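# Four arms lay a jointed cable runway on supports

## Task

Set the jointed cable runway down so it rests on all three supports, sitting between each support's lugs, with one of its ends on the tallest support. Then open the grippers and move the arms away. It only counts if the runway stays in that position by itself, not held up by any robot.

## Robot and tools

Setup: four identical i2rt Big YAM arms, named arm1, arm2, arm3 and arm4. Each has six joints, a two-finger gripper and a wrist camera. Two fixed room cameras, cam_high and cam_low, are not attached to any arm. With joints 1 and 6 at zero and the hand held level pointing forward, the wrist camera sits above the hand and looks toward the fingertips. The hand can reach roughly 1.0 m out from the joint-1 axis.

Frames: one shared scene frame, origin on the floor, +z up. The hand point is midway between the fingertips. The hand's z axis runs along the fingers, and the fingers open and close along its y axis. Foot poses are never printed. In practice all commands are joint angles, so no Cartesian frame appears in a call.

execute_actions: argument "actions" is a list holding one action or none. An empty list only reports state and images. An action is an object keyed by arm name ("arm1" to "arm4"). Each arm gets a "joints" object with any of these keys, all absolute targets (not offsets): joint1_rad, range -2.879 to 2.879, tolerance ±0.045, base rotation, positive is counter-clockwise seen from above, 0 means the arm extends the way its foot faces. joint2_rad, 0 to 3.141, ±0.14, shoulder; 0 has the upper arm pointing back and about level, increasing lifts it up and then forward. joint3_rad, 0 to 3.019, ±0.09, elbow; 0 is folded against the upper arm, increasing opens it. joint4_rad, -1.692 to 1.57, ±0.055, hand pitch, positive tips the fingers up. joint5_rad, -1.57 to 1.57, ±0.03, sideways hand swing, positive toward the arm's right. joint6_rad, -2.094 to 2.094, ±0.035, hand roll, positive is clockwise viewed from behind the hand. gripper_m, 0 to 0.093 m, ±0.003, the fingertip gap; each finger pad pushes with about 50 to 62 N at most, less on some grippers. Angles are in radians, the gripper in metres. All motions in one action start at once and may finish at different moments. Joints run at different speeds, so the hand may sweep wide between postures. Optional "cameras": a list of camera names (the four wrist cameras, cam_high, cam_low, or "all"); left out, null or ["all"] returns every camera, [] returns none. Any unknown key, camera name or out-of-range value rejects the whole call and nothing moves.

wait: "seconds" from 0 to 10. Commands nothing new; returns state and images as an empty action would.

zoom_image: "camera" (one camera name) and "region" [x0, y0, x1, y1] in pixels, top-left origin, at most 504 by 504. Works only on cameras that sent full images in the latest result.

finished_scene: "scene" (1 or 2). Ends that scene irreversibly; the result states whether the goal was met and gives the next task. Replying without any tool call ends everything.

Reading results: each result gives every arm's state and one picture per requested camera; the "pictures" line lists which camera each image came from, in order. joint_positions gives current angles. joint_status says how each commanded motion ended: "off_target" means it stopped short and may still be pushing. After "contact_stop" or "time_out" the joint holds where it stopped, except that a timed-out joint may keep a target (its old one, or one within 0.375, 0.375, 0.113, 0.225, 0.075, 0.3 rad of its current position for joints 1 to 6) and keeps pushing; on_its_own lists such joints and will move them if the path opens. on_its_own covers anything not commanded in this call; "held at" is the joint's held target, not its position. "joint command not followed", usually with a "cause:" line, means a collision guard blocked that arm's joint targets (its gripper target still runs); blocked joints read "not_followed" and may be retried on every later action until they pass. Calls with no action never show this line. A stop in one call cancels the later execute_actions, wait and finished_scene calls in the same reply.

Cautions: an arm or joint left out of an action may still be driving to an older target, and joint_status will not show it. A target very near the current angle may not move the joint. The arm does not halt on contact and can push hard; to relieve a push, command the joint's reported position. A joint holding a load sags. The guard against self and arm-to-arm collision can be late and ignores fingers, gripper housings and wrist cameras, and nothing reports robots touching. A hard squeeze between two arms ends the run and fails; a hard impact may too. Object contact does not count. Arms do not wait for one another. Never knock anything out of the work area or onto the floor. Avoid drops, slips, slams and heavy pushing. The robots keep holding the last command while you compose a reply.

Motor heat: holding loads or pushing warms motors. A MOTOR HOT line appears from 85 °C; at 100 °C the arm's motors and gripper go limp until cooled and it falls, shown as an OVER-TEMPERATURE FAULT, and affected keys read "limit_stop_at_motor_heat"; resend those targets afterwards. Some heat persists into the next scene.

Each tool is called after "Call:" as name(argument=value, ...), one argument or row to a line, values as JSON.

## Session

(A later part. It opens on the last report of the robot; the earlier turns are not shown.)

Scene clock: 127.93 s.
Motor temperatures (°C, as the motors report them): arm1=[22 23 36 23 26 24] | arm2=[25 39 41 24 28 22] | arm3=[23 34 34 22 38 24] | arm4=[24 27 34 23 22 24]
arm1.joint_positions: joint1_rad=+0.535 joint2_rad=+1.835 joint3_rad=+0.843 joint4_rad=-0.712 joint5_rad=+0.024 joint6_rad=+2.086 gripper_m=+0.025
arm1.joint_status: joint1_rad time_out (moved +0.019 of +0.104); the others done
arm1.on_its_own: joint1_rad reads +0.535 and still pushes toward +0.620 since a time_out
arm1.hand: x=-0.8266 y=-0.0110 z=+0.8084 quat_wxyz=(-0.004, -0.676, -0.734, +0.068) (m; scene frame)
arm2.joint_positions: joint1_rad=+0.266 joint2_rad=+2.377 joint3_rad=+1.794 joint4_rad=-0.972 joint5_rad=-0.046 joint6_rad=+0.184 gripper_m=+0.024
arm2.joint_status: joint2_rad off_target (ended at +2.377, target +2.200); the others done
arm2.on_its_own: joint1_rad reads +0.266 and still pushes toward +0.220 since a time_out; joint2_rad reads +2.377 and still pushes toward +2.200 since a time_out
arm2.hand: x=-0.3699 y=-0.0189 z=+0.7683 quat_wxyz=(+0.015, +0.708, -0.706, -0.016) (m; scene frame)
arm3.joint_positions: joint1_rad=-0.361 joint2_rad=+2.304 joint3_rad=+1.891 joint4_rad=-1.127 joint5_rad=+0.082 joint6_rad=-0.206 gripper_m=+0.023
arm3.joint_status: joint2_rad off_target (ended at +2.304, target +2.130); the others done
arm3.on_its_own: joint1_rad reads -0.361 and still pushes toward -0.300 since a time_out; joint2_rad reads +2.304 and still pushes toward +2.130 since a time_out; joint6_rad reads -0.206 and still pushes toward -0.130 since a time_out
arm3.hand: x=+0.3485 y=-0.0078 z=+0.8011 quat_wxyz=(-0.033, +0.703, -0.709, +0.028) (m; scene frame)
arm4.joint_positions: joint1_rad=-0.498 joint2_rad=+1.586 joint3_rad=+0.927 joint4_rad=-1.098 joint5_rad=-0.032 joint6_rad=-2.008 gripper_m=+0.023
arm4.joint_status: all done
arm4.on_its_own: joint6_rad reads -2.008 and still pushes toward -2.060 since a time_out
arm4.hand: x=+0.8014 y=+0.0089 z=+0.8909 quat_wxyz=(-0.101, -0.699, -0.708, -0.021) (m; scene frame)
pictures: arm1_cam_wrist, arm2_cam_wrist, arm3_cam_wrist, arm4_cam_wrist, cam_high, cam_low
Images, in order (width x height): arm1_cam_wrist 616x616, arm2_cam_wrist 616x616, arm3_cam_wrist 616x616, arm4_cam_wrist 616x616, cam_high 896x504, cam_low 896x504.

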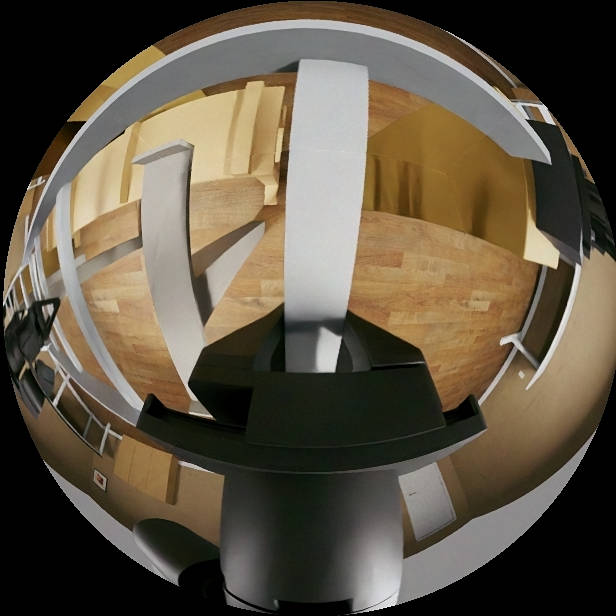

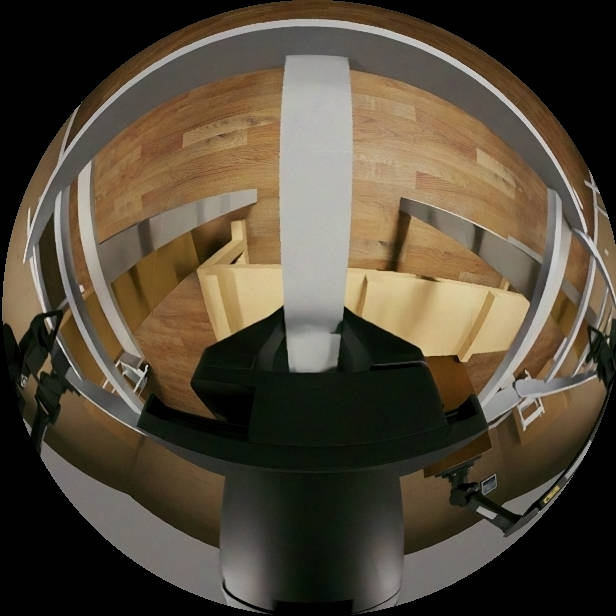

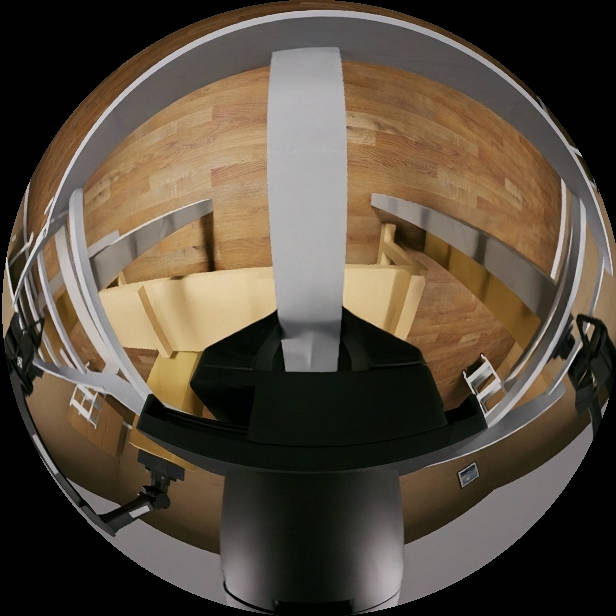

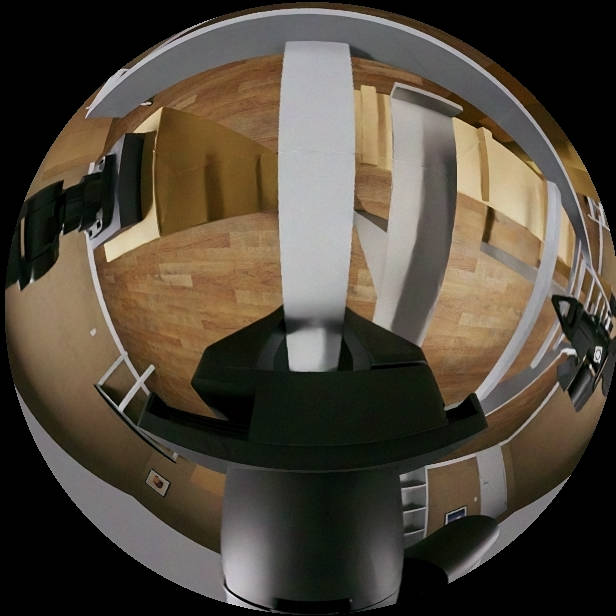

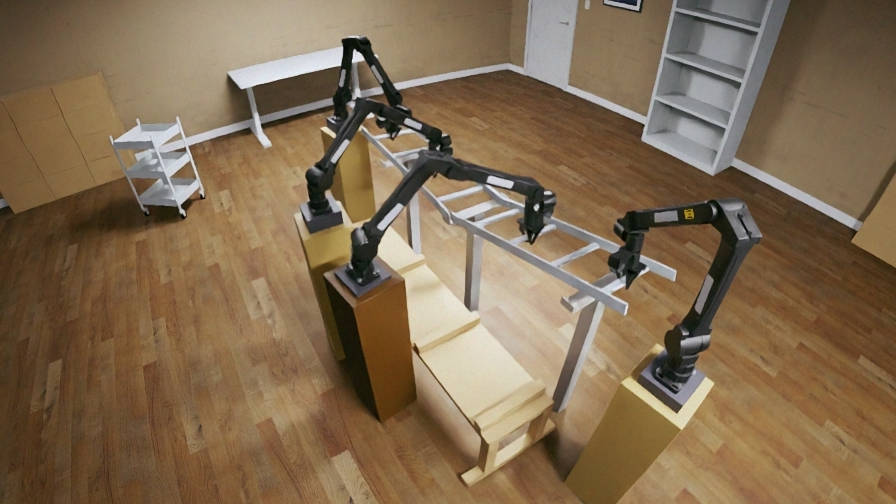

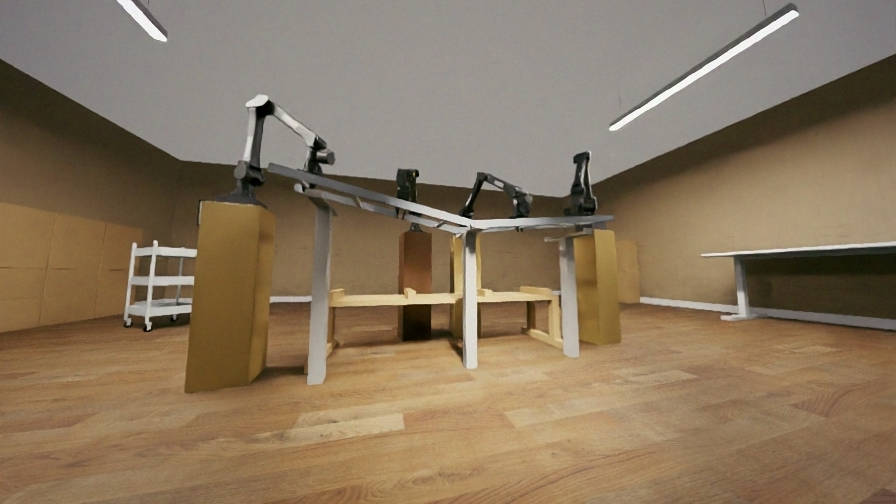

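Call:
execute_actions(
  actions=[
    {"arm1":{"joints":{"joint1_rad":0.76,"joint2_rad":1.82,"joint3_rad":1.03,"joint4_rad":-0.7}},"arm4":{"joints":{"joint1_rad":-0.66,"joint6_rad":-2.09,"joint2_rad":1.56,"joint3_rad":1.07,"joint4_rad":-1.07}},"arm2":{"joints":{"joint2_rad":2.25,"joint3_rad":2.06,"joint4_rad":-1.13}},"arm3":{"joints":{"joint2_rad":2.19,"joint3_rad":2.1,"joint4_rad":-1.25}}},
  ],
  cameras=["cam_high","cam_low","arm4_cam_wrist","arm1_cam_wrist"],
)

Call:
zoom_image(
  camera="cam_high",
  region=[340,90,720,340],
)

Scene clock: 135.57 s.
Motor temperatures (°C, as the motors report them): arm1=[22 24 36 23 26 24] | arm2=[25 41 42 24 28 22] | arm3=[23 36 34 22 40 24] | arm4=[24 27 34 23 23 24]
arm1.joint_positions: joint1_rad=+0.613 joint2_rad=+1.844 joint3_rad=+0.898 joint4_rad=-0.741 joint5_rad=+0.038 joint6_rad=+2.086 gripper_m=+0.027
arm1.joint_status: joint1_rad time_out (moved +0.078 of +0.225); joint3_rad time_out (moved +0.055 of +0.187); the others done
arm1.on_its_own: joint1_rad reads +0.613 and still pushes toward +0.760 since a time_out; joint3_rad reads +0.898 and still pushes toward +1.010 since a time_out
arm1.hand: x=-0.8248 y=+0.0238 z=+0.8159 quat_wxyz=(-0.015, -0.647, -0.760, +0.061) (m; scene frame)
arm2.joint_positions: joint1_rad=+0.256 joint2_rad=+2.436 joint3_rad=+1.944 joint4_rad=-1.057 joint5_rad=-0.036 joint6_rad=+0.181 gripper_m=+0.024
arm2.joint_status: joint2_rad time_out (moved +0.058 of -0.127); joint3_rad time_out (moved +0.151 of +0.266); joint4_rad time_out (moved -0.085 of -0.158)
arm2.on_its_own: joint2_rad reads +2.436 and still pushes toward +2.250 since a time_out; joint3_rad reads +1.944 and still pushes toward +2.057 since a time_out; joint4_rad reads -1.057 and still pushes toward -1.130 since a time_out
arm2.hand: x=-0.3673 y=+0.0138 z=+0.7792 quat_wxyz=(+0.009, +0.705, -0.709, -0.016) (m; scene frame)
arm3.joint_positions: joint1_rad=-0.360 joint2_rad=+2.363 joint3_rad=+2.019 joint4_rad=-1.174 joint5_rad=+0.072 joint6_rad=-0.203 gripper_m=+0.023
arm3.joint_status: joint2_rad time_out (moved +0.059 of -0.114); joint4_rad time_out (moved -0.047 of -0.123); the others done
arm3.on_its_own: joint1_rad reads -0.360 and still pushes toward -0.300 since a time_out; joint2_rad reads +2.363 and still pushes toward +2.190 since a time_out; joint4_rad reads -1.174 and still pushes toward -1.250 since a time_out; joint6_rad reads -0.203 and still pushes toward -0.130 since a time_out
arm3.hand: x=+0.3524 y=+0.0209 z=+0.8073 quat_wxyz=(-0.040, +0.703, -0.710, +0.017) (m; scene frame)
arm4.joint_positions: joint1_rad=-0.575 joint2_rad=+1.594 joint3_rad=+0.943 joint4_rad=-1.098 joint5_rad=-0.038 joint6_rad=-2.072 gripper_m=+0.023
arm4.joint_status: joint1_rad time_out (moved -0.077 of -0.162); joint3_rad time_out (moved +0.016 of +0.143); the others done
joint sent to its limit — the command would take arm4.joint6_rad past its lower limit, so that joint was sent only as far as its limit.
arm4.on_its_own: joint1_rad reads -0.575 and still pushes toward -0.660 since a time_out; joint3_rad reads +0.943 and still pushes toward +1.055 since a time_out
arm4.hand: x=+0.8065 y=+0.0358 z=+0.8923 quat_wxyz=(-0.099, -0.703, -0.704, -0.011) (m; scene frame)
pictures: arm1_cam_wrist, arm4_cam_wrist, cam_high, cam_low
Images, in order (width x height): arm1_cam_wrist 616x616, arm4_cam_wrist 616x616, cam_high 896x504, cam_low 896x504.

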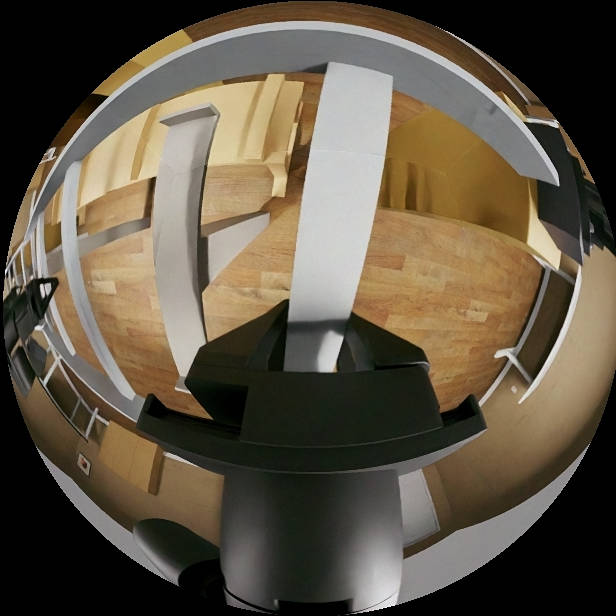

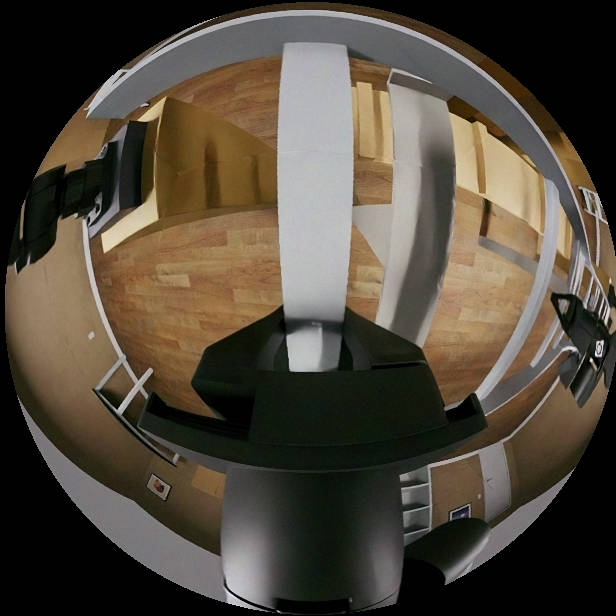

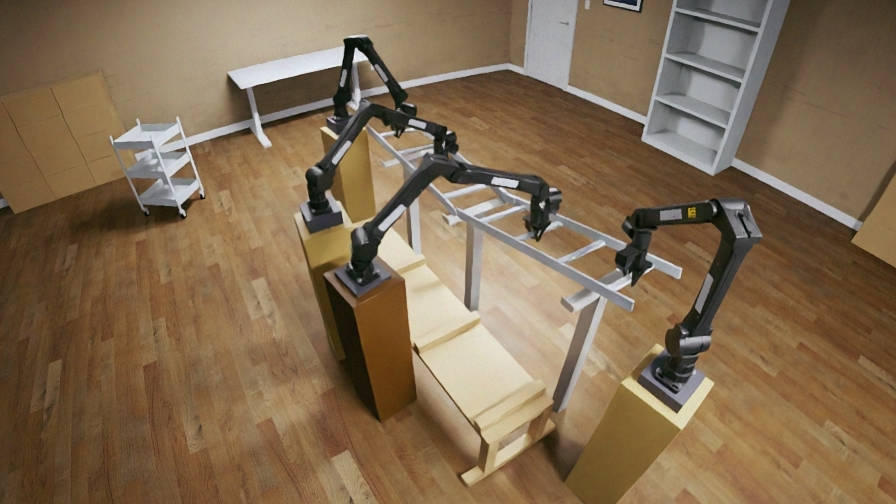

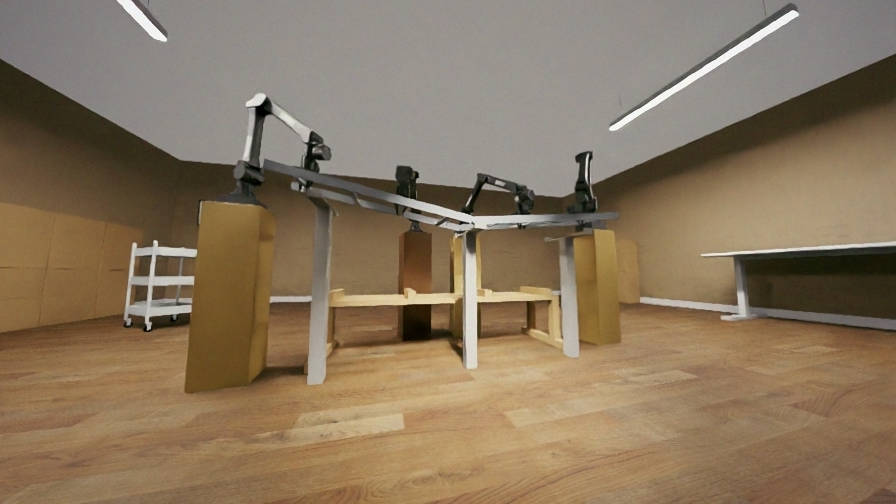

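Region (340, 90, 720, 340) of cam_high's 896x504 image, scaled by 1.326, with more detail than that image has; it fills the top 332 rows of this view, and the rest is white.

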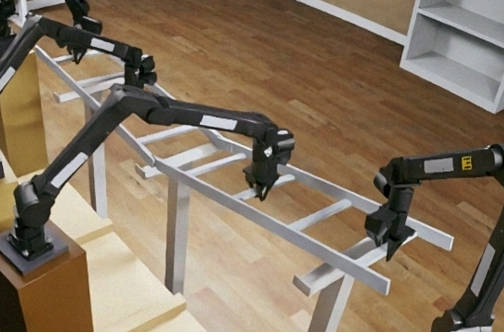

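Lower further.

Call:
execute_actions(
  actions=[
    {"arm1":{"joints":{"joint2_rad":2.05,"joint3_rad":1.03,"joint4_rad":-0.5}},"arm4":{"joints":{"joint2_rad":1.68,"joint3_rad":1.05,"joint4_rad":-0.97}},"arm2":{"joints":{"joint2_rad":2.35,"joint3_rad":2.09,"joint4_rad":-1.05}},"arm3":{"joints":{"joint2_rad":2.27,"joint3_rad":2.14,"joint4_rad":-1.2}}},
  ],
  cameras=["cam_high","cam_low","arm4_cam_wrist","arm1_cam_wrist"],
)

Call:
zoom_image(
  camera="cam_high",
  region=[340,90,720,340],
)

Scene clock: 143.80 s.
Motor temperatures (°C, as the motors report them): arm1=[23 24 36 23 27 24] | arm2=[25 43 44 24 27 22] | arm3=[23 37 36 22 40 24] | arm4=[24 27 34 23 24 24]
arm1.joint_positions: joint1_rad=+0.614 joint2_rad=+2.078 joint3_rad=+0.899 joint4_rad=-0.528 joint5_rad=+0.042 joint6_rad=+2.086 gripper_m=+0.027
arm1.joint_status: joint3_rad time_out (moved +0.001 of +0.132); the others done
arm1.on_its_own: joint1_rad reads +0.614 and still pushes toward +0.760 since a time_out; joint3_rad reads +0.899 and still pushes toward +1.011 since a time_out
arm1.hand: x=-0.8288 y=+0.0180 z=+0.7250 quat_wxyz=(-0.015, -0.646, -0.760, +0.072) (m; scene frame)
arm2.joint_positions: joint1_rad=+0.267 joint2_rad=+2.513 joint3_rad=+1.959 joint4_rad=-1.014 joint5_rad=-0.003 joint6_rad=+0.184 gripper_m=+0.024
arm2.joint_status: joint2_rad time_out (moved +0.077 of -0.086); joint3_rad time_out (moved +0.015 of +0.146); the others done
arm2.on_its_own: joint2_rad reads +2.513 and still pushes toward +2.350 since a time_out; joint3_rad reads +1.959 and still pushes toward +2.072 since a time_out
arm2.hand: x=-0.3682 y=+0.0108 z=+0.7322 quat_wxyz=(+0.001, +0.708, -0.706, +0.001) (m; scene frame)
arm3.joint_positions: joint1_rad=-0.362 joint2_rad=+2.403 joint3_rad=+2.039 joint4_rad=-1.179 joint5_rad=+0.061 joint6_rad=-0.204 gripper_m=+0.023
arm3.joint_status: joint3_rad time_out (moved +0.020 of +0.121); the others done
arm3.on_its_own: joint1_rad reads -0.362 and still pushes toward -0.300 since a time_out; joint3_rad reads +2.039 and still pushes toward +2.140 since a time_out; joint6_rad reads -0.204 and still pushes toward -0.130 since a time_out
arm3.hand: x=+0.3515 y=+0.0206 z=+0.7872 quat_wxyz=(-0.027, +0.703, -0.711, +0.019) (m; scene frame)
arm4.joint_positions: joint1_rad=-0.582 joint2_rad=+1.672 joint3_rad=+0.943 joint4_rad=-1.066 joint5_rad=-0.049 joint6_rad=-2.080 gripper_m=+0.023
arm4.joint_status: joint3_rad time_out (moved +0.000 of +0.107); joint4_rad time_out (moved +0.033 of +0.128); the others done
arm4.on_its_own: joint1_rad reads -0.582 and still pushes toward -0.660 since a time_out; joint3_rad reads +0.943 and still pushes toward +1.050 since a time_out; joint4_rad reads -1.066 and still pushes toward -0.970 since a time_out
arm4.hand: x=+0.8079 y=+0.0359 z=+0.8644 quat_wxyz=(-0.122, -0.702, -0.701, -0.011) (m; scene frame)
pictures: arm1_cam_wrist, arm4_cam_wrist, cam_high, cam_low
Images, in order (width x height): arm1_cam_wrist 616x616, arm4_cam_wrist 616x616, cam_high 896x504, cam_low 896x504.

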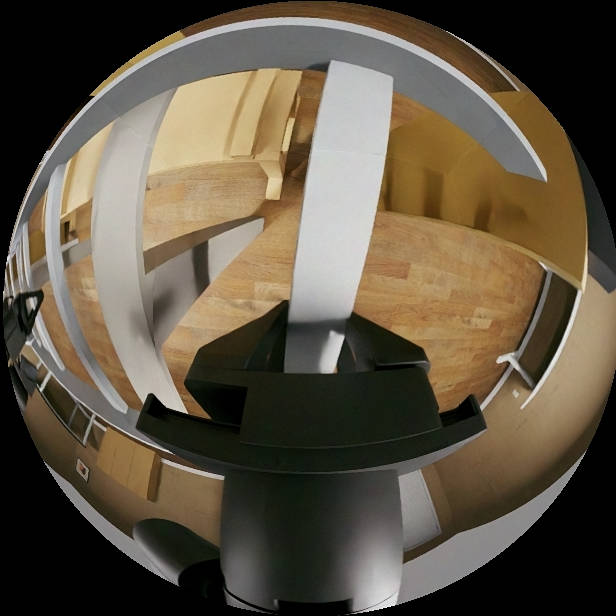

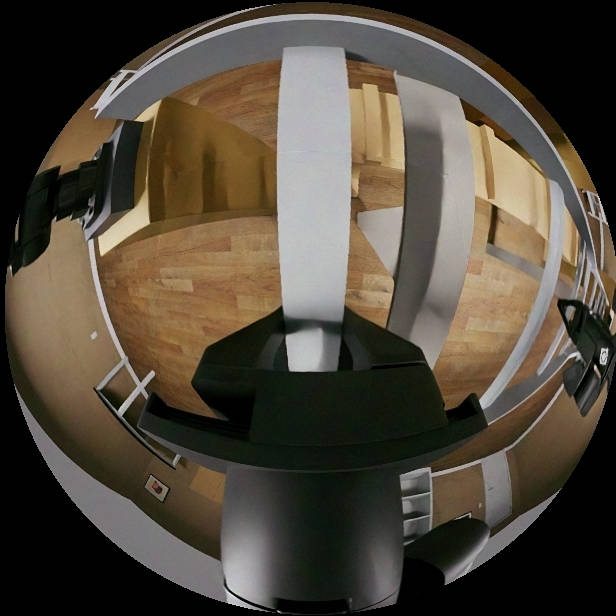

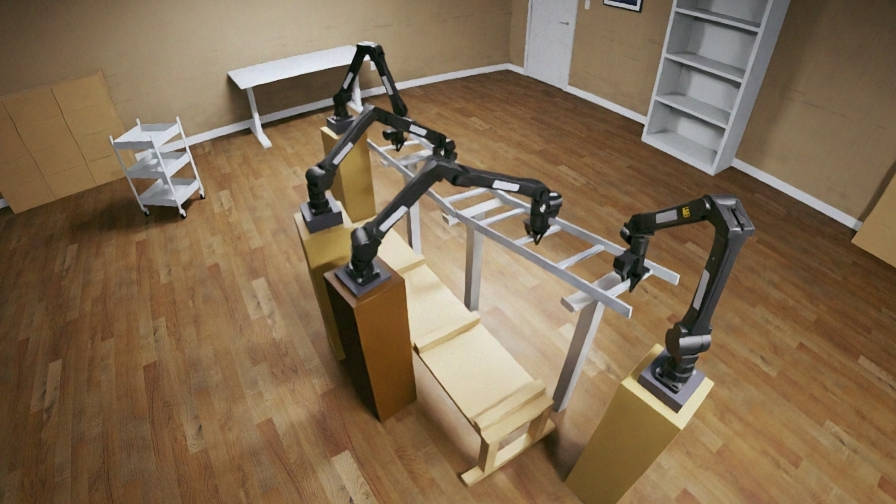

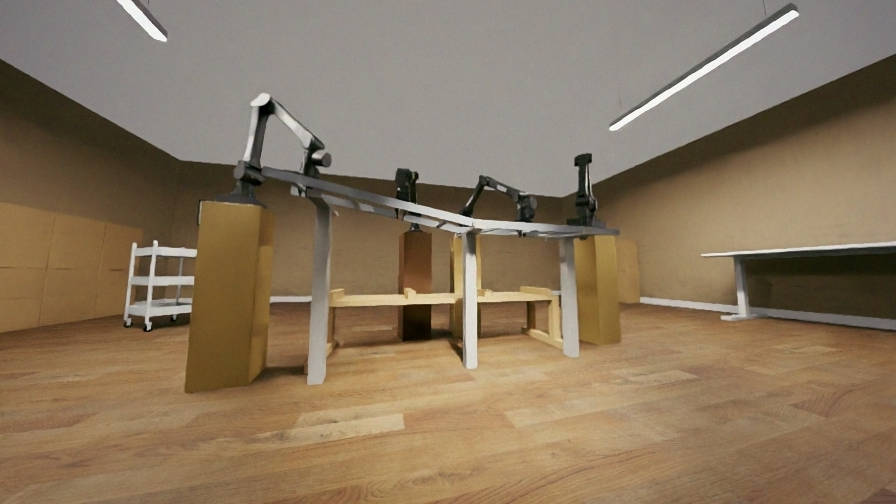

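Region (340, 90, 720, 340) of cam_high's 896x504 image, scaled by 1.326, with more detail than that image has; it fills the top 332 rows of this view, and the rest is white.

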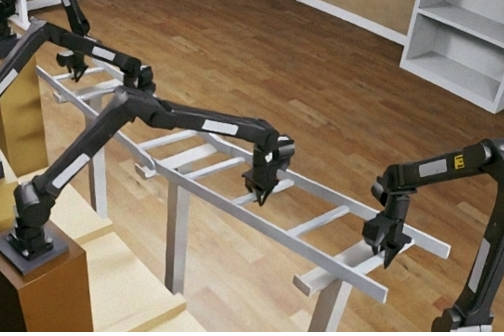

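Call:
execute_actions(
  actions=[
    {"arm1":{"joints":{"joint1_rad":0.8,"joint2_rad":2.1,"joint3_rad":0.95}},"arm4":{"joints":{"joint2_rad":1.72,"joint3_rad":0.96}},"arm2":{"joints":{"joint2_rad":2.47,"joint3_rad":2.16,"joint4_rad":-1.08}},"arm3":{"joints":{"joint2_rad":2.36,"joint3_rad":2.16}}},
  ],
  cameras=["cam_high","cam_low"],
)

Call:
zoom_image(
  camera="cam_high",
  region=[360,120,560,250],
)

Call:
zoom_image(
  camera="cam_low",
  region=[260,150,640,270],
)

Scene clock: 154.47 s.
Motor temperatures (°C, as the motors report them): arm1=[23 24 35 23 29 24] | arm2=[25 44 46 24 26 22] | arm3=[23 37 39 22 39 24] | arm4=[24 26 34 23 26 24]
arm1.joint_positions: joint1_rad=+0.619 joint2_rad=+2.082 joint3_rad=+0.891 joint4_rad=-0.514 joint5_rad=+0.053 joint6_rad=+2.086 gripper_m=+0.028
arm1.joint_status: joint1_rad time_out (moved +0.006 of +0.186); the others done
arm1.on_its_own: joint1_rad reads +0.619 and still pushes toward +0.800 since a time_out
arm1.hand: x=-0.8303 y=+0.0168 z=+0.7225 quat_wxyz=(-0.021, -0.644, -0.762, +0.071) (m; scene frame)
arm2.joint_positions: joint1_rad=+0.267 joint2_rad=+2.545 joint3_rad=+2.015 joint4_rad=-1.081 joint5_rad=+0.000 joint6_rad=+0.184 gripper_m=+0.024
arm2.joint_status: joint3_rad time_out (moved +0.055 of +0.201); the others done
arm2.on_its_own: joint3_rad reads +2.015 and still pushes toward +2.127 since a time_out
arm2.hand: x=-0.3679 y=+0.0099 z=+0.7291 quat_wxyz=(+0.012, +0.708, -0.706, +0.020) (m; scene frame)
arm3.joint_positions: joint1_rad=-0.362 joint2_rad=+2.416 joint3_rad=+2.056 joint4_rad=-1.199 joint5_rad=+0.059 joint6_rad=-0.204 gripper_m=+0.023
arm3.joint_status: joint3_rad time_out (moved +0.018 of +0.121); the others done
arm3.on_its_own: joint1_rad reads -0.362 and still pushes toward -0.300 since a time_out; joint3_rad reads +2.056 and still pushes toward +2.160 since a time_out; joint6_rad reads -0.204 and still pushes toward -0.130 since a time_out
arm3.hand: x=+0.3510 y=+0.0200 z=+0.7840 quat_wxyz=(-0.019, +0.703, -0.710, +0.023) (m; scene frame)
arm4.joint_positions: joint1_rad=-0.581 joint2_rad=+1.674 joint3_rad=+0.936 joint4_rad=-1.060 joint5_rad=-0.049 joint6_rad=-2.080 gripper_m=+0.023
arm4.joint_status: all done
arm4.on_its_own: joint1_rad reads -0.581 and still pushes toward -0.660 since a time_out; joint4_rad reads -1.060 and still pushes toward -0.970 since a time_out
arm4.hand: x=+0.8095 y=+0.0347 z=+0.8621 quat_wxyz=(-0.123, -0.702, -0.701, -0.012) (m; scene frame)
pictures: cam_high, cam_low
Images, in order (width x height): cam_high 896x504, cam_low 896x504.

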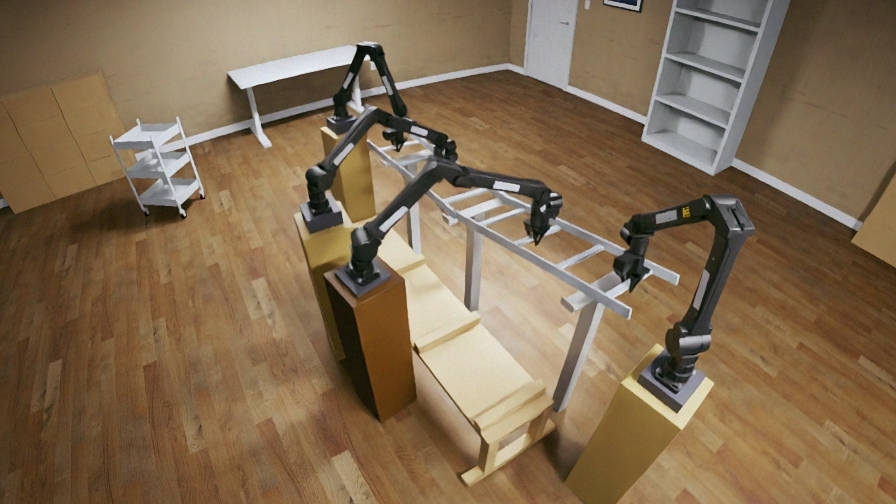

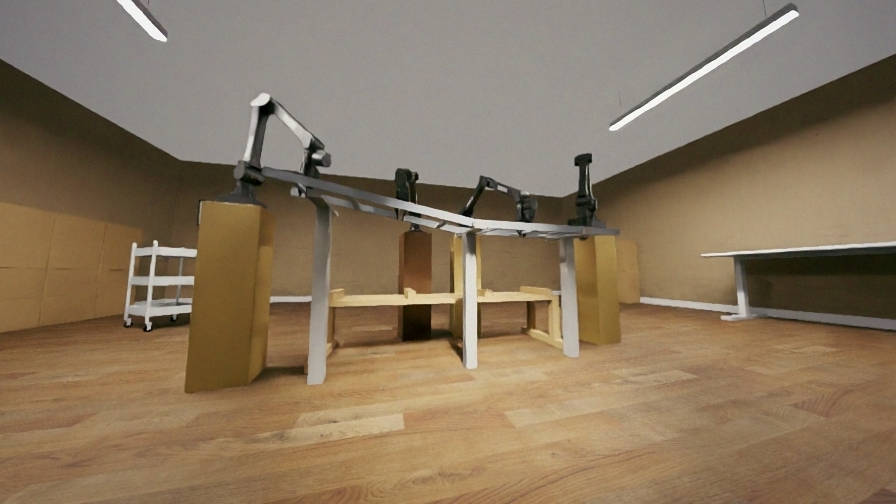

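Region (360, 120, 560, 250) of cam_high's 896x504 image, scaled by 2.520, with more detail than that image has; it fills the top 328 rows of this view, and the rest is white.

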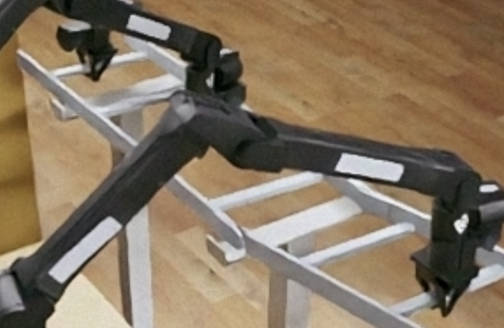

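Region (260, 150, 640, 270) of cam_low's 896x504 image, scaled by 1.326, with more detail than that image has; it fills the top 159 rows of this view, and the rest is white.

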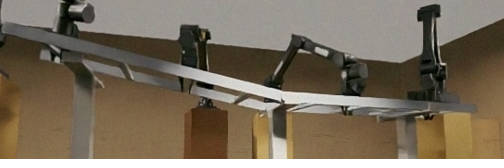

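Call:
execute_actions(
  actions=[
    {"arm1":{"joints":{"joint1_rad":0.62,"joint3_rad":0.89,"joint2_rad":2.08,"gripper_m":0.09}},"arm4":{"joints":{"joint1_rad":-0.58,"joint4_rad":-1.06,"joint2_rad":1.67,"gripper_m":0.09}},"arm2":{"joints":{"joint2_rad":2.54,"joint3_rad":2.02,"gripper_m":0.09}},"arm3":{"joints":{"joint1_rad":-0.36,"joint2_rad":2.41,"joint3_rad":2.06,"gripper_m":0.09}}},
  ],
  cameras=[],
)

Call:
execute_actions(
  actions=[
    {"arm1":{"joints":{"joint2_rad":1.5,"joint4_rad":-1}},"arm4":{"joints":{"joint2_rad":1.2,"joint4_rad":-1.4}},"arm2":{"joints":{"joint2_rad":2.0,"joint4_rad":-1.5}},"arm3":{"joints":{"joint2_rad":1.9,"joint4_rad":-1.6}}},
  ],
)

Call:
zoom_image(
  camera="cam_high",
  region=[340,90,720,340],
)

Scene clock: 161.60 s.
Motor temperatures (°C, as the motors report them): arm1=[23 24 34 23 30 24] | arm2=[25 43 46 24 25 22] | arm3=[23 36 40 22 38 24] | arm4=[24 26 32 23 26 24]
arm1.joint_positions: joint1_rad=+0.617 joint2_rad=+2.083 joint3_rad=+0.885 joint4_rad=-0.502 joint5_rad=+0.000 joint6_rad=+2.086 gripper_m=+0.090
arm1.joint_status: all done
arm1.hand: x=-0.8368 y=+0.0225 z=+0.7205 quat_wxyz=(+0.004, -0.646, -0.761, +0.064) (m; scene frame)
arm2.joint_positions: joint1_rad=+0.221 joint2_rad=+2.545 joint3_rad=+2.015 joint4_rad=-1.081 joint5_rad=-0.006 joint6_rad=+0.163 gripper_m=+0.090
arm2.joint_status: all done
arm2.hand: x=-0.3375 y=+0.0148 z=+0.7289 quat_wxyz=(+0.015, +0.699, -0.715, +0.018) (m; scene frame)
arm3.joint_positions: joint1_rad=-0.364 joint2_rad=+2.420 joint3_rad=+2.056 joint4_rad=-1.200 joint5_rad=+0.003 joint6_rad=-0.141 gripper_m=+0.090
arm3.joint_status: all done
arm3.on_its_own: joint6_rad moved +0.063 to your old target -0.130
arm3.hand: x=+0.3431 y=+0.0206 z=+0.7808 quat_wxyz=(-0.002, +0.680, -0.733, +0.001) (m; scene frame)
arm4.joint_positions: joint1_rad=-0.582 joint2_rad=+1.674 joint3_rad=+0.935 joint4_rad=-1.050 joint5_rad=-0.002 joint6_rad=-2.076 gripper_m=+0.090
arm4.joint_status: all done
arm4.hand: x=+0.8120 y=+0.0429 z=+0.8611 quat_wxyz=(-0.112, -0.702, -0.702, -0.033) (m; scene frame)
pictures: none
No camera images: the call's "cameras" was empty. Leave "cameras" out to get every camera's image.

Scene clock: 163.40 s.
Motor temperatures (°C, as the motors report them): arm1=[23 24 33 23 30 24] | arm2=[25 43 45 24 25 22] | arm3=[23 35 39 22 37 24] | arm4=[24 26 32 23 26 24]
arm1.joint_positions: joint1_rad=+0.617 joint2_rad=+1.500 joint3_rad=+0.885 joint4_rad=-0.992 joint5_rad=+0.000 joint6_rad=+2.086 gripper_m=+0.090
arm1.joint_status: all done
arm1.hand: x=-0.8457 y=+0.0196 z=+0.9396 quat_wxyz=(-0.004, -0.647, -0.762, +0.019) (m; scene frame)
arm2.joint_positions: joint1_rad=+0.223 joint2_rad=+2.013 joint3_rad=+2.015 joint4_rad=-1.490 joint5_rad=-0.003 joint6_rad=+0.163 gripper_m=+0.090
arm2.joint_status: all done
arm2.hand: x=-0.3330 y=-0.0278 z=+1.0807 quat_wxyz=(-0.023, +0.700, -0.714, -0.031) (m; scene frame)
arm3.joint_positions: joint1_rad=-0.364 joint2_rad=+1.922 joint3_rad=+2.049 joint4_rad=-1.592 joint5_rad=+0.003 joint6_rad=-0.140 gripper_m=+0.090
arm3.joint_status: all done
arm3.hand: x=+0.3240 y=-0.0647 z=+1.1006 quat_wxyz=(-0.043, +0.679, -0.732, -0.027) (m; scene frame)
arm4.joint_positions: joint1_rad=-0.582 joint2_rad=+1.194 joint3_rad=+0.935 joint4_rad=-1.388 joint5_rad=-0.002 joint6_rad=-2.076 gripper_m=+0.090
arm4.joint_status: all done
arm4.hand: x=+0.8630 y=+0.0141 z=+1.0239 quat_wxyz=(-0.044, -0.706, -0.707, -0.014) (m; scene frame)
pictures: arm1_cam_wrist, arm2_cam_wrist, arm3_cam_wrist, arm4_cam_wrist, cam_high, cam_low
Images, in order (width x height): arm1_cam_wrist 616x616, arm2_cam_wrist 616x616, arm3_cam_wrist 616x616, arm4_cam_wrist 616x616, cam_high 896x504, cam_low 896x504.

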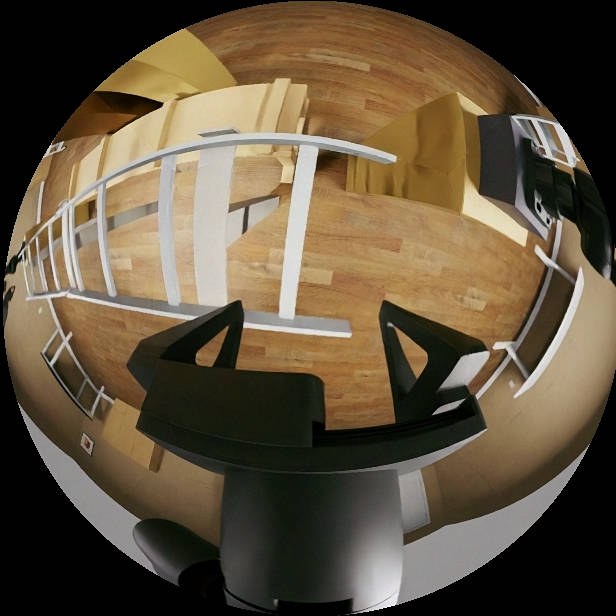

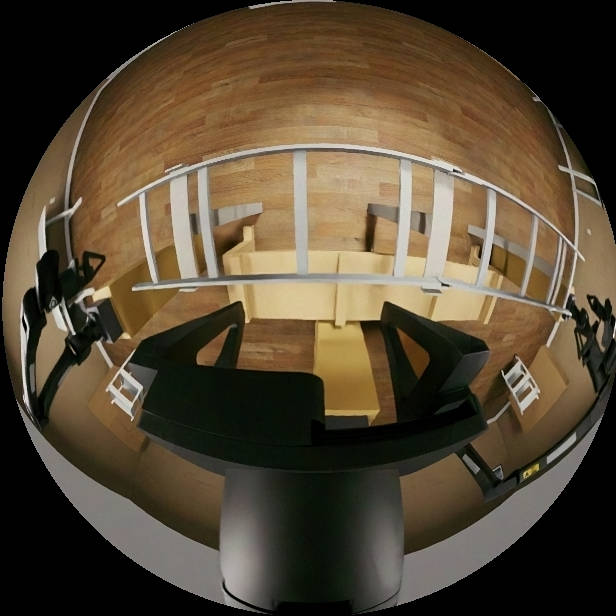

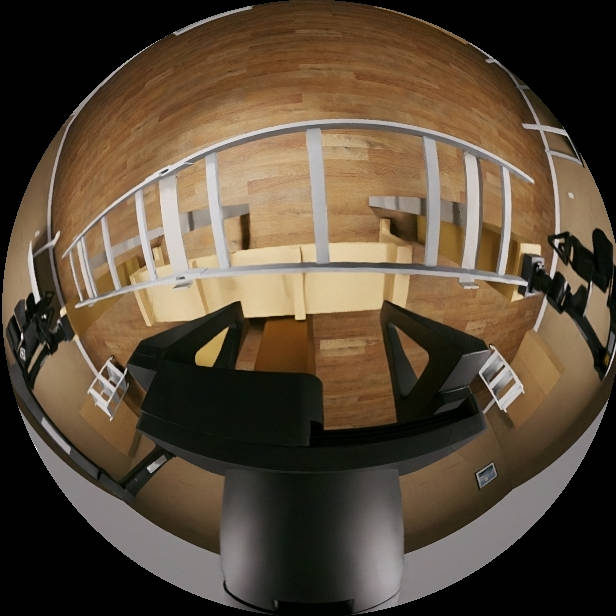

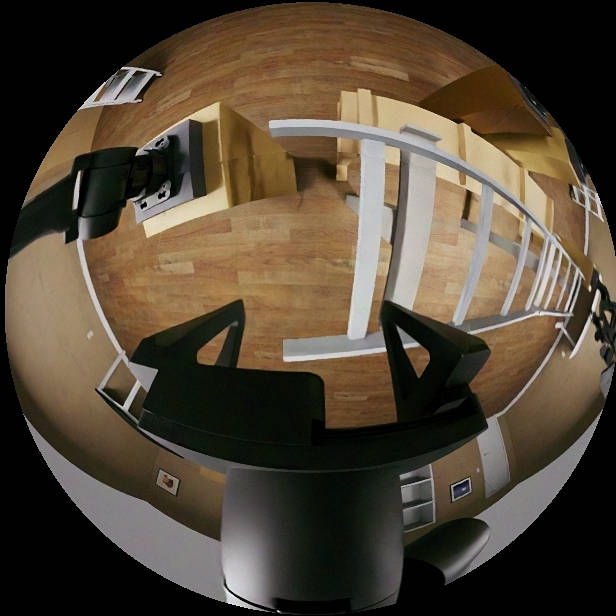

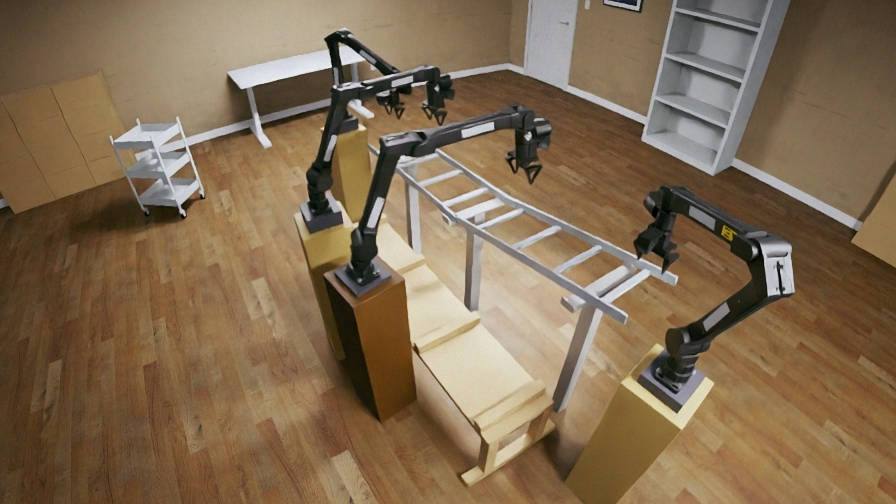

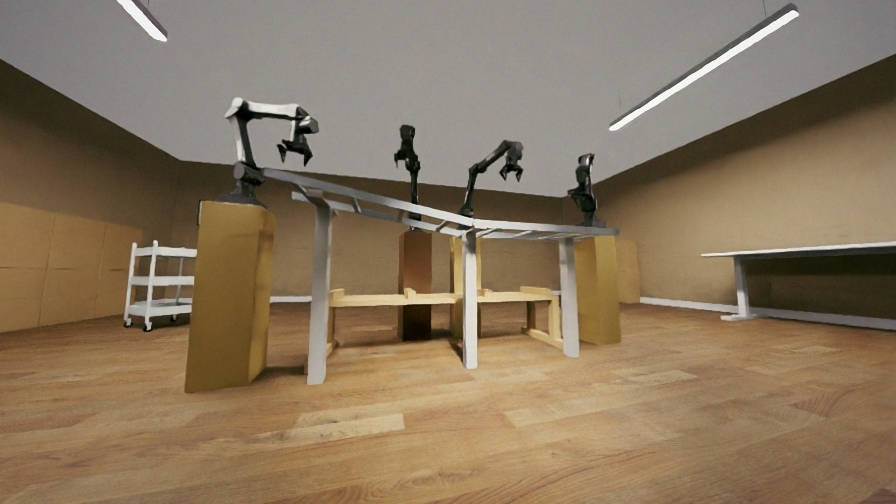

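Region (340, 90, 720, 340) of cam_high's 896x504 image, scaled by 1.326, with more detail than that image has; it fills the top 332 rows of this view, and the rest is white.

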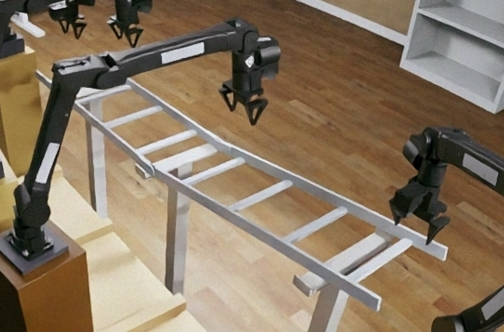

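Call:
execute_actions(
  actions=[
    {"arm1":{"joints":{"joint1_rad":1.02,"joint2_rad":1.7,"joint3_rad":1.2,"joint4_rad":-1,"gripper_m":0}},"arm4":{"joints":{"joint1_rad":-1.07,"joint2_rad":1.4,"joint3_rad":1.2,"joint4_rad":-1.3,"gripper_m":0}}},
  ],
  cameras=[],
)

Call:
execute_actions(
  actions=[
    {"arm1":{"joints":{"joint2_rad":2.12,"joint4_rad":-0.6}},"arm4":{"joints":{"joint2_rad":1.78,"joint3_rad":1.15,"joint4_rad":-0.93}}},
  ],
  cameras=["cam_high","cam_low","arm1_cam_wrist","arm4_cam_wrist"],
)

Scene clock: 174.57 s.
Motor temperatures (°C, as the motors report them): arm1=[23 24 32 23 28 24] | arm2=[25 40 41 24 24 22] | arm3=[23 33 35 22 33 24] | arm4=[24 26 31 23 24 24]
arm1.joint_positions: joint1_rad=+1.028 joint2_rad=+1.708 joint3_rad=+1.171 joint4_rad=-0.998 joint5_rad=+0.000 joint6_rad=+2.086 gripper_m=+0.001
arm1.joint_status: all done
arm1.hand: x=-0.9089 y=+0.2138 z=+0.9451 quat_wxyz=(-0.007, -0.478, -0.878, -0.015) (m; scene frame)
arm2.joint_positions: joint1_rad=+0.223 joint2_rad=+2.013 joint3_rad=+2.015 joint4_rad=-1.490 joint5_rad=-0.003 joint6_rad=+0.163 gripper_m=+0.090
arm2.joint_status: not commanded
arm2.hand: x=-0.3330 y=-0.0278 z=+1.0807 quat_wxyz=(-0.023, +0.700, -0.714, -0.031) (m; scene frame)
arm3.joint_positions: joint1_rad=-0.364 joint2_rad=+1.922 joint3_rad=+2.049 joint4_rad=-1.592 joint5_rad=+0.003 joint6_rad=-0.140 gripper_m=+0.090
arm3.joint_status: not commanded
arm3.hand: x=+0.3240 y=-0.0647 z=+1.1006 quat_wxyz=(-0.043, +0.679, -0.732, -0.027) (m; scene frame)
arm4.joint_positions: joint1_rad=-1.077 joint2_rad=+1.405 joint3_rad=+1.150 joint4_rad=-1.305 joint5_rad=+0.000 joint6_rad=-2.076 gripper_m=+0.000
arm4.joint_status: all done
arm4.hand: x=+0.9069 y=+0.2064 z=+1.0321 quat_wxyz=(-0.001, -0.858, -0.513, -0.006) (m; scene frame)
pictures: none
No camera images: the call's "cameras" was empty. Leave "cameras" out to get every camera's image.

Scene clock: 175.83 s.
Motor temperatures (°C, as the motors report them): arm1=[22 24 32 23 28 24] | arm2=[25 40 40 24 24 22] | arm3=[23 33 35 22 32 24] | arm4=[24 26 31 23 24 24]
arm1.joint_positions: joint1_rad=+1.028 joint2_rad=+2.140 joint3_rad=+1.179 joint4_rad=-0.609 joint5_rad=+0.000 joint6_rad=+2.086 gripper_m=+0.001
arm1.joint_status: all done
arm1.hand: x=-0.8956 y=+0.2330 z=+0.7436 quat_wxyz=(-0.007, -0.478, -0.878, +0.002) (m; scene frame)
arm2.joint_positions: joint1_rad=+0.223 joint2_rad=+2.013 joint3_rad=+2.015 joint4_rad=-1.490 joint5_rad=-0.003 joint6_rad=+0.163 gripper_m=+0.090
arm2.joint_status: not commanded
arm2.hand: x=-0.3330 y=-0.0278 z=+1.0807 quat_wxyz=(-0.023, +0.700, -0.714, -0.031) (m; scene frame)
arm3.joint_positions: joint1_rad=-0.364 joint2_rad=+1.922 joint3_rad=+2.049 joint4_rad=-1.592 joint5_rad=+0.003 joint6_rad=-0.140 gripper_m=+0.090
arm3.joint_status: not commanded
arm3.hand: x=+0.3240 y=-0.0647 z=+1.1006 quat_wxyz=(-0.043, +0.679, -0.732, -0.027) (m; scene frame)
arm4.joint_positions: joint1_rad=-1.077 joint2_rad=+1.799 joint3_rad=+1.134 joint4_rad=-0.944 joint5_rad=+0.000 joint6_rad=-2.076 gripper_m=+0.000
arm4.joint_status: all done
arm4.hand: x=+0.8738 y=+0.2613 z=+0.8608 quat_wxyz=(-0.025, -0.858, -0.513, -0.007) (m; scene frame)
pictures: arm1_cam_wrist, arm4_cam_wrist, cam_high, cam_low
Images, in order (width x height): arm1_cam_wrist 616x616, arm4_cam_wrist 616x616, cam_high 896x504, cam_low 896x504.

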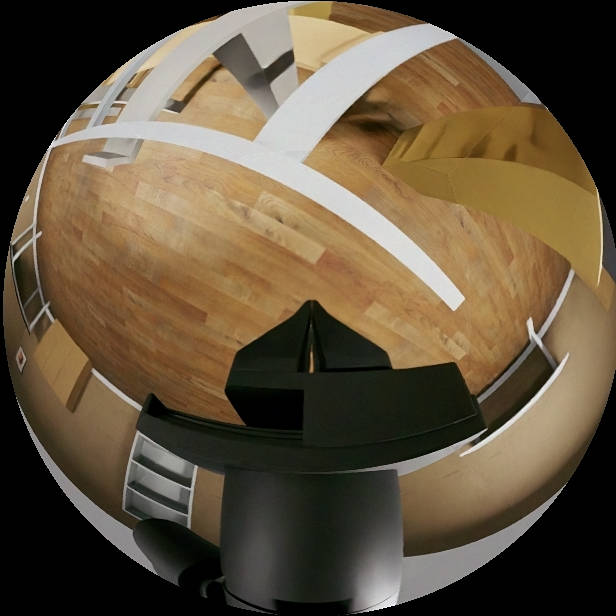

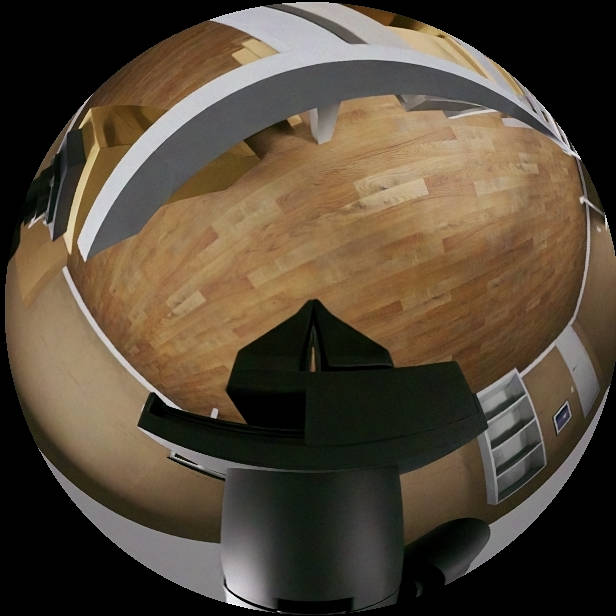

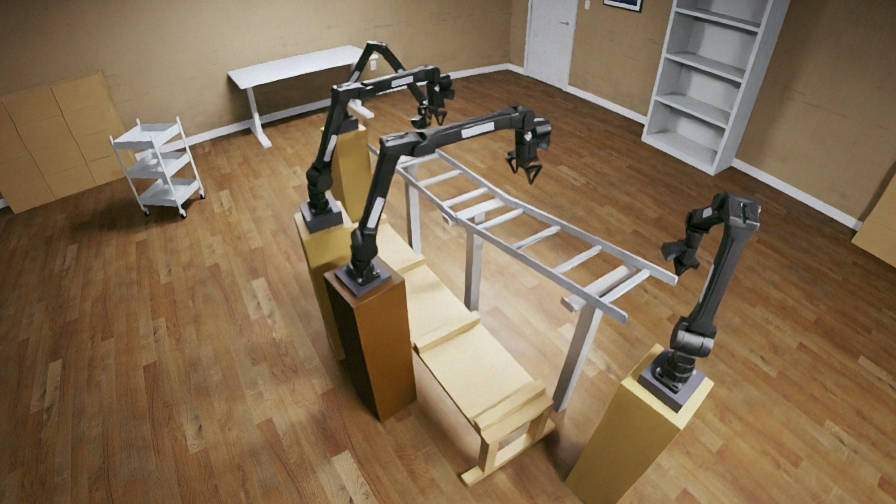

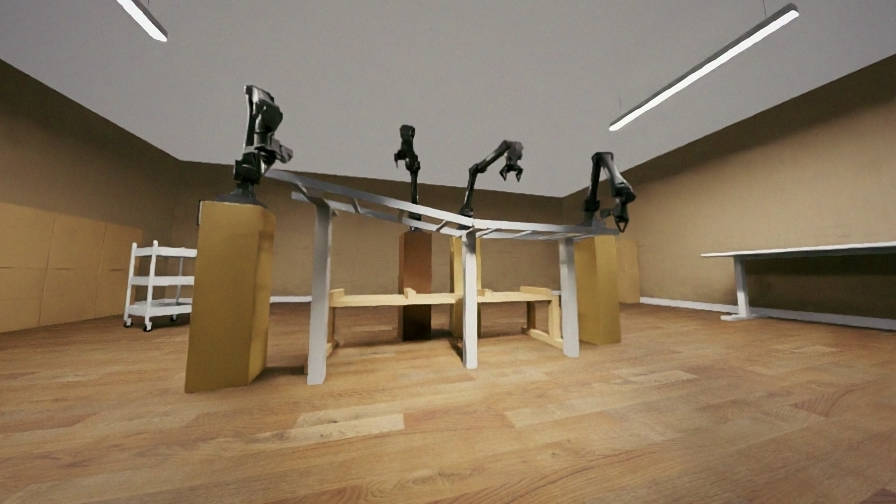

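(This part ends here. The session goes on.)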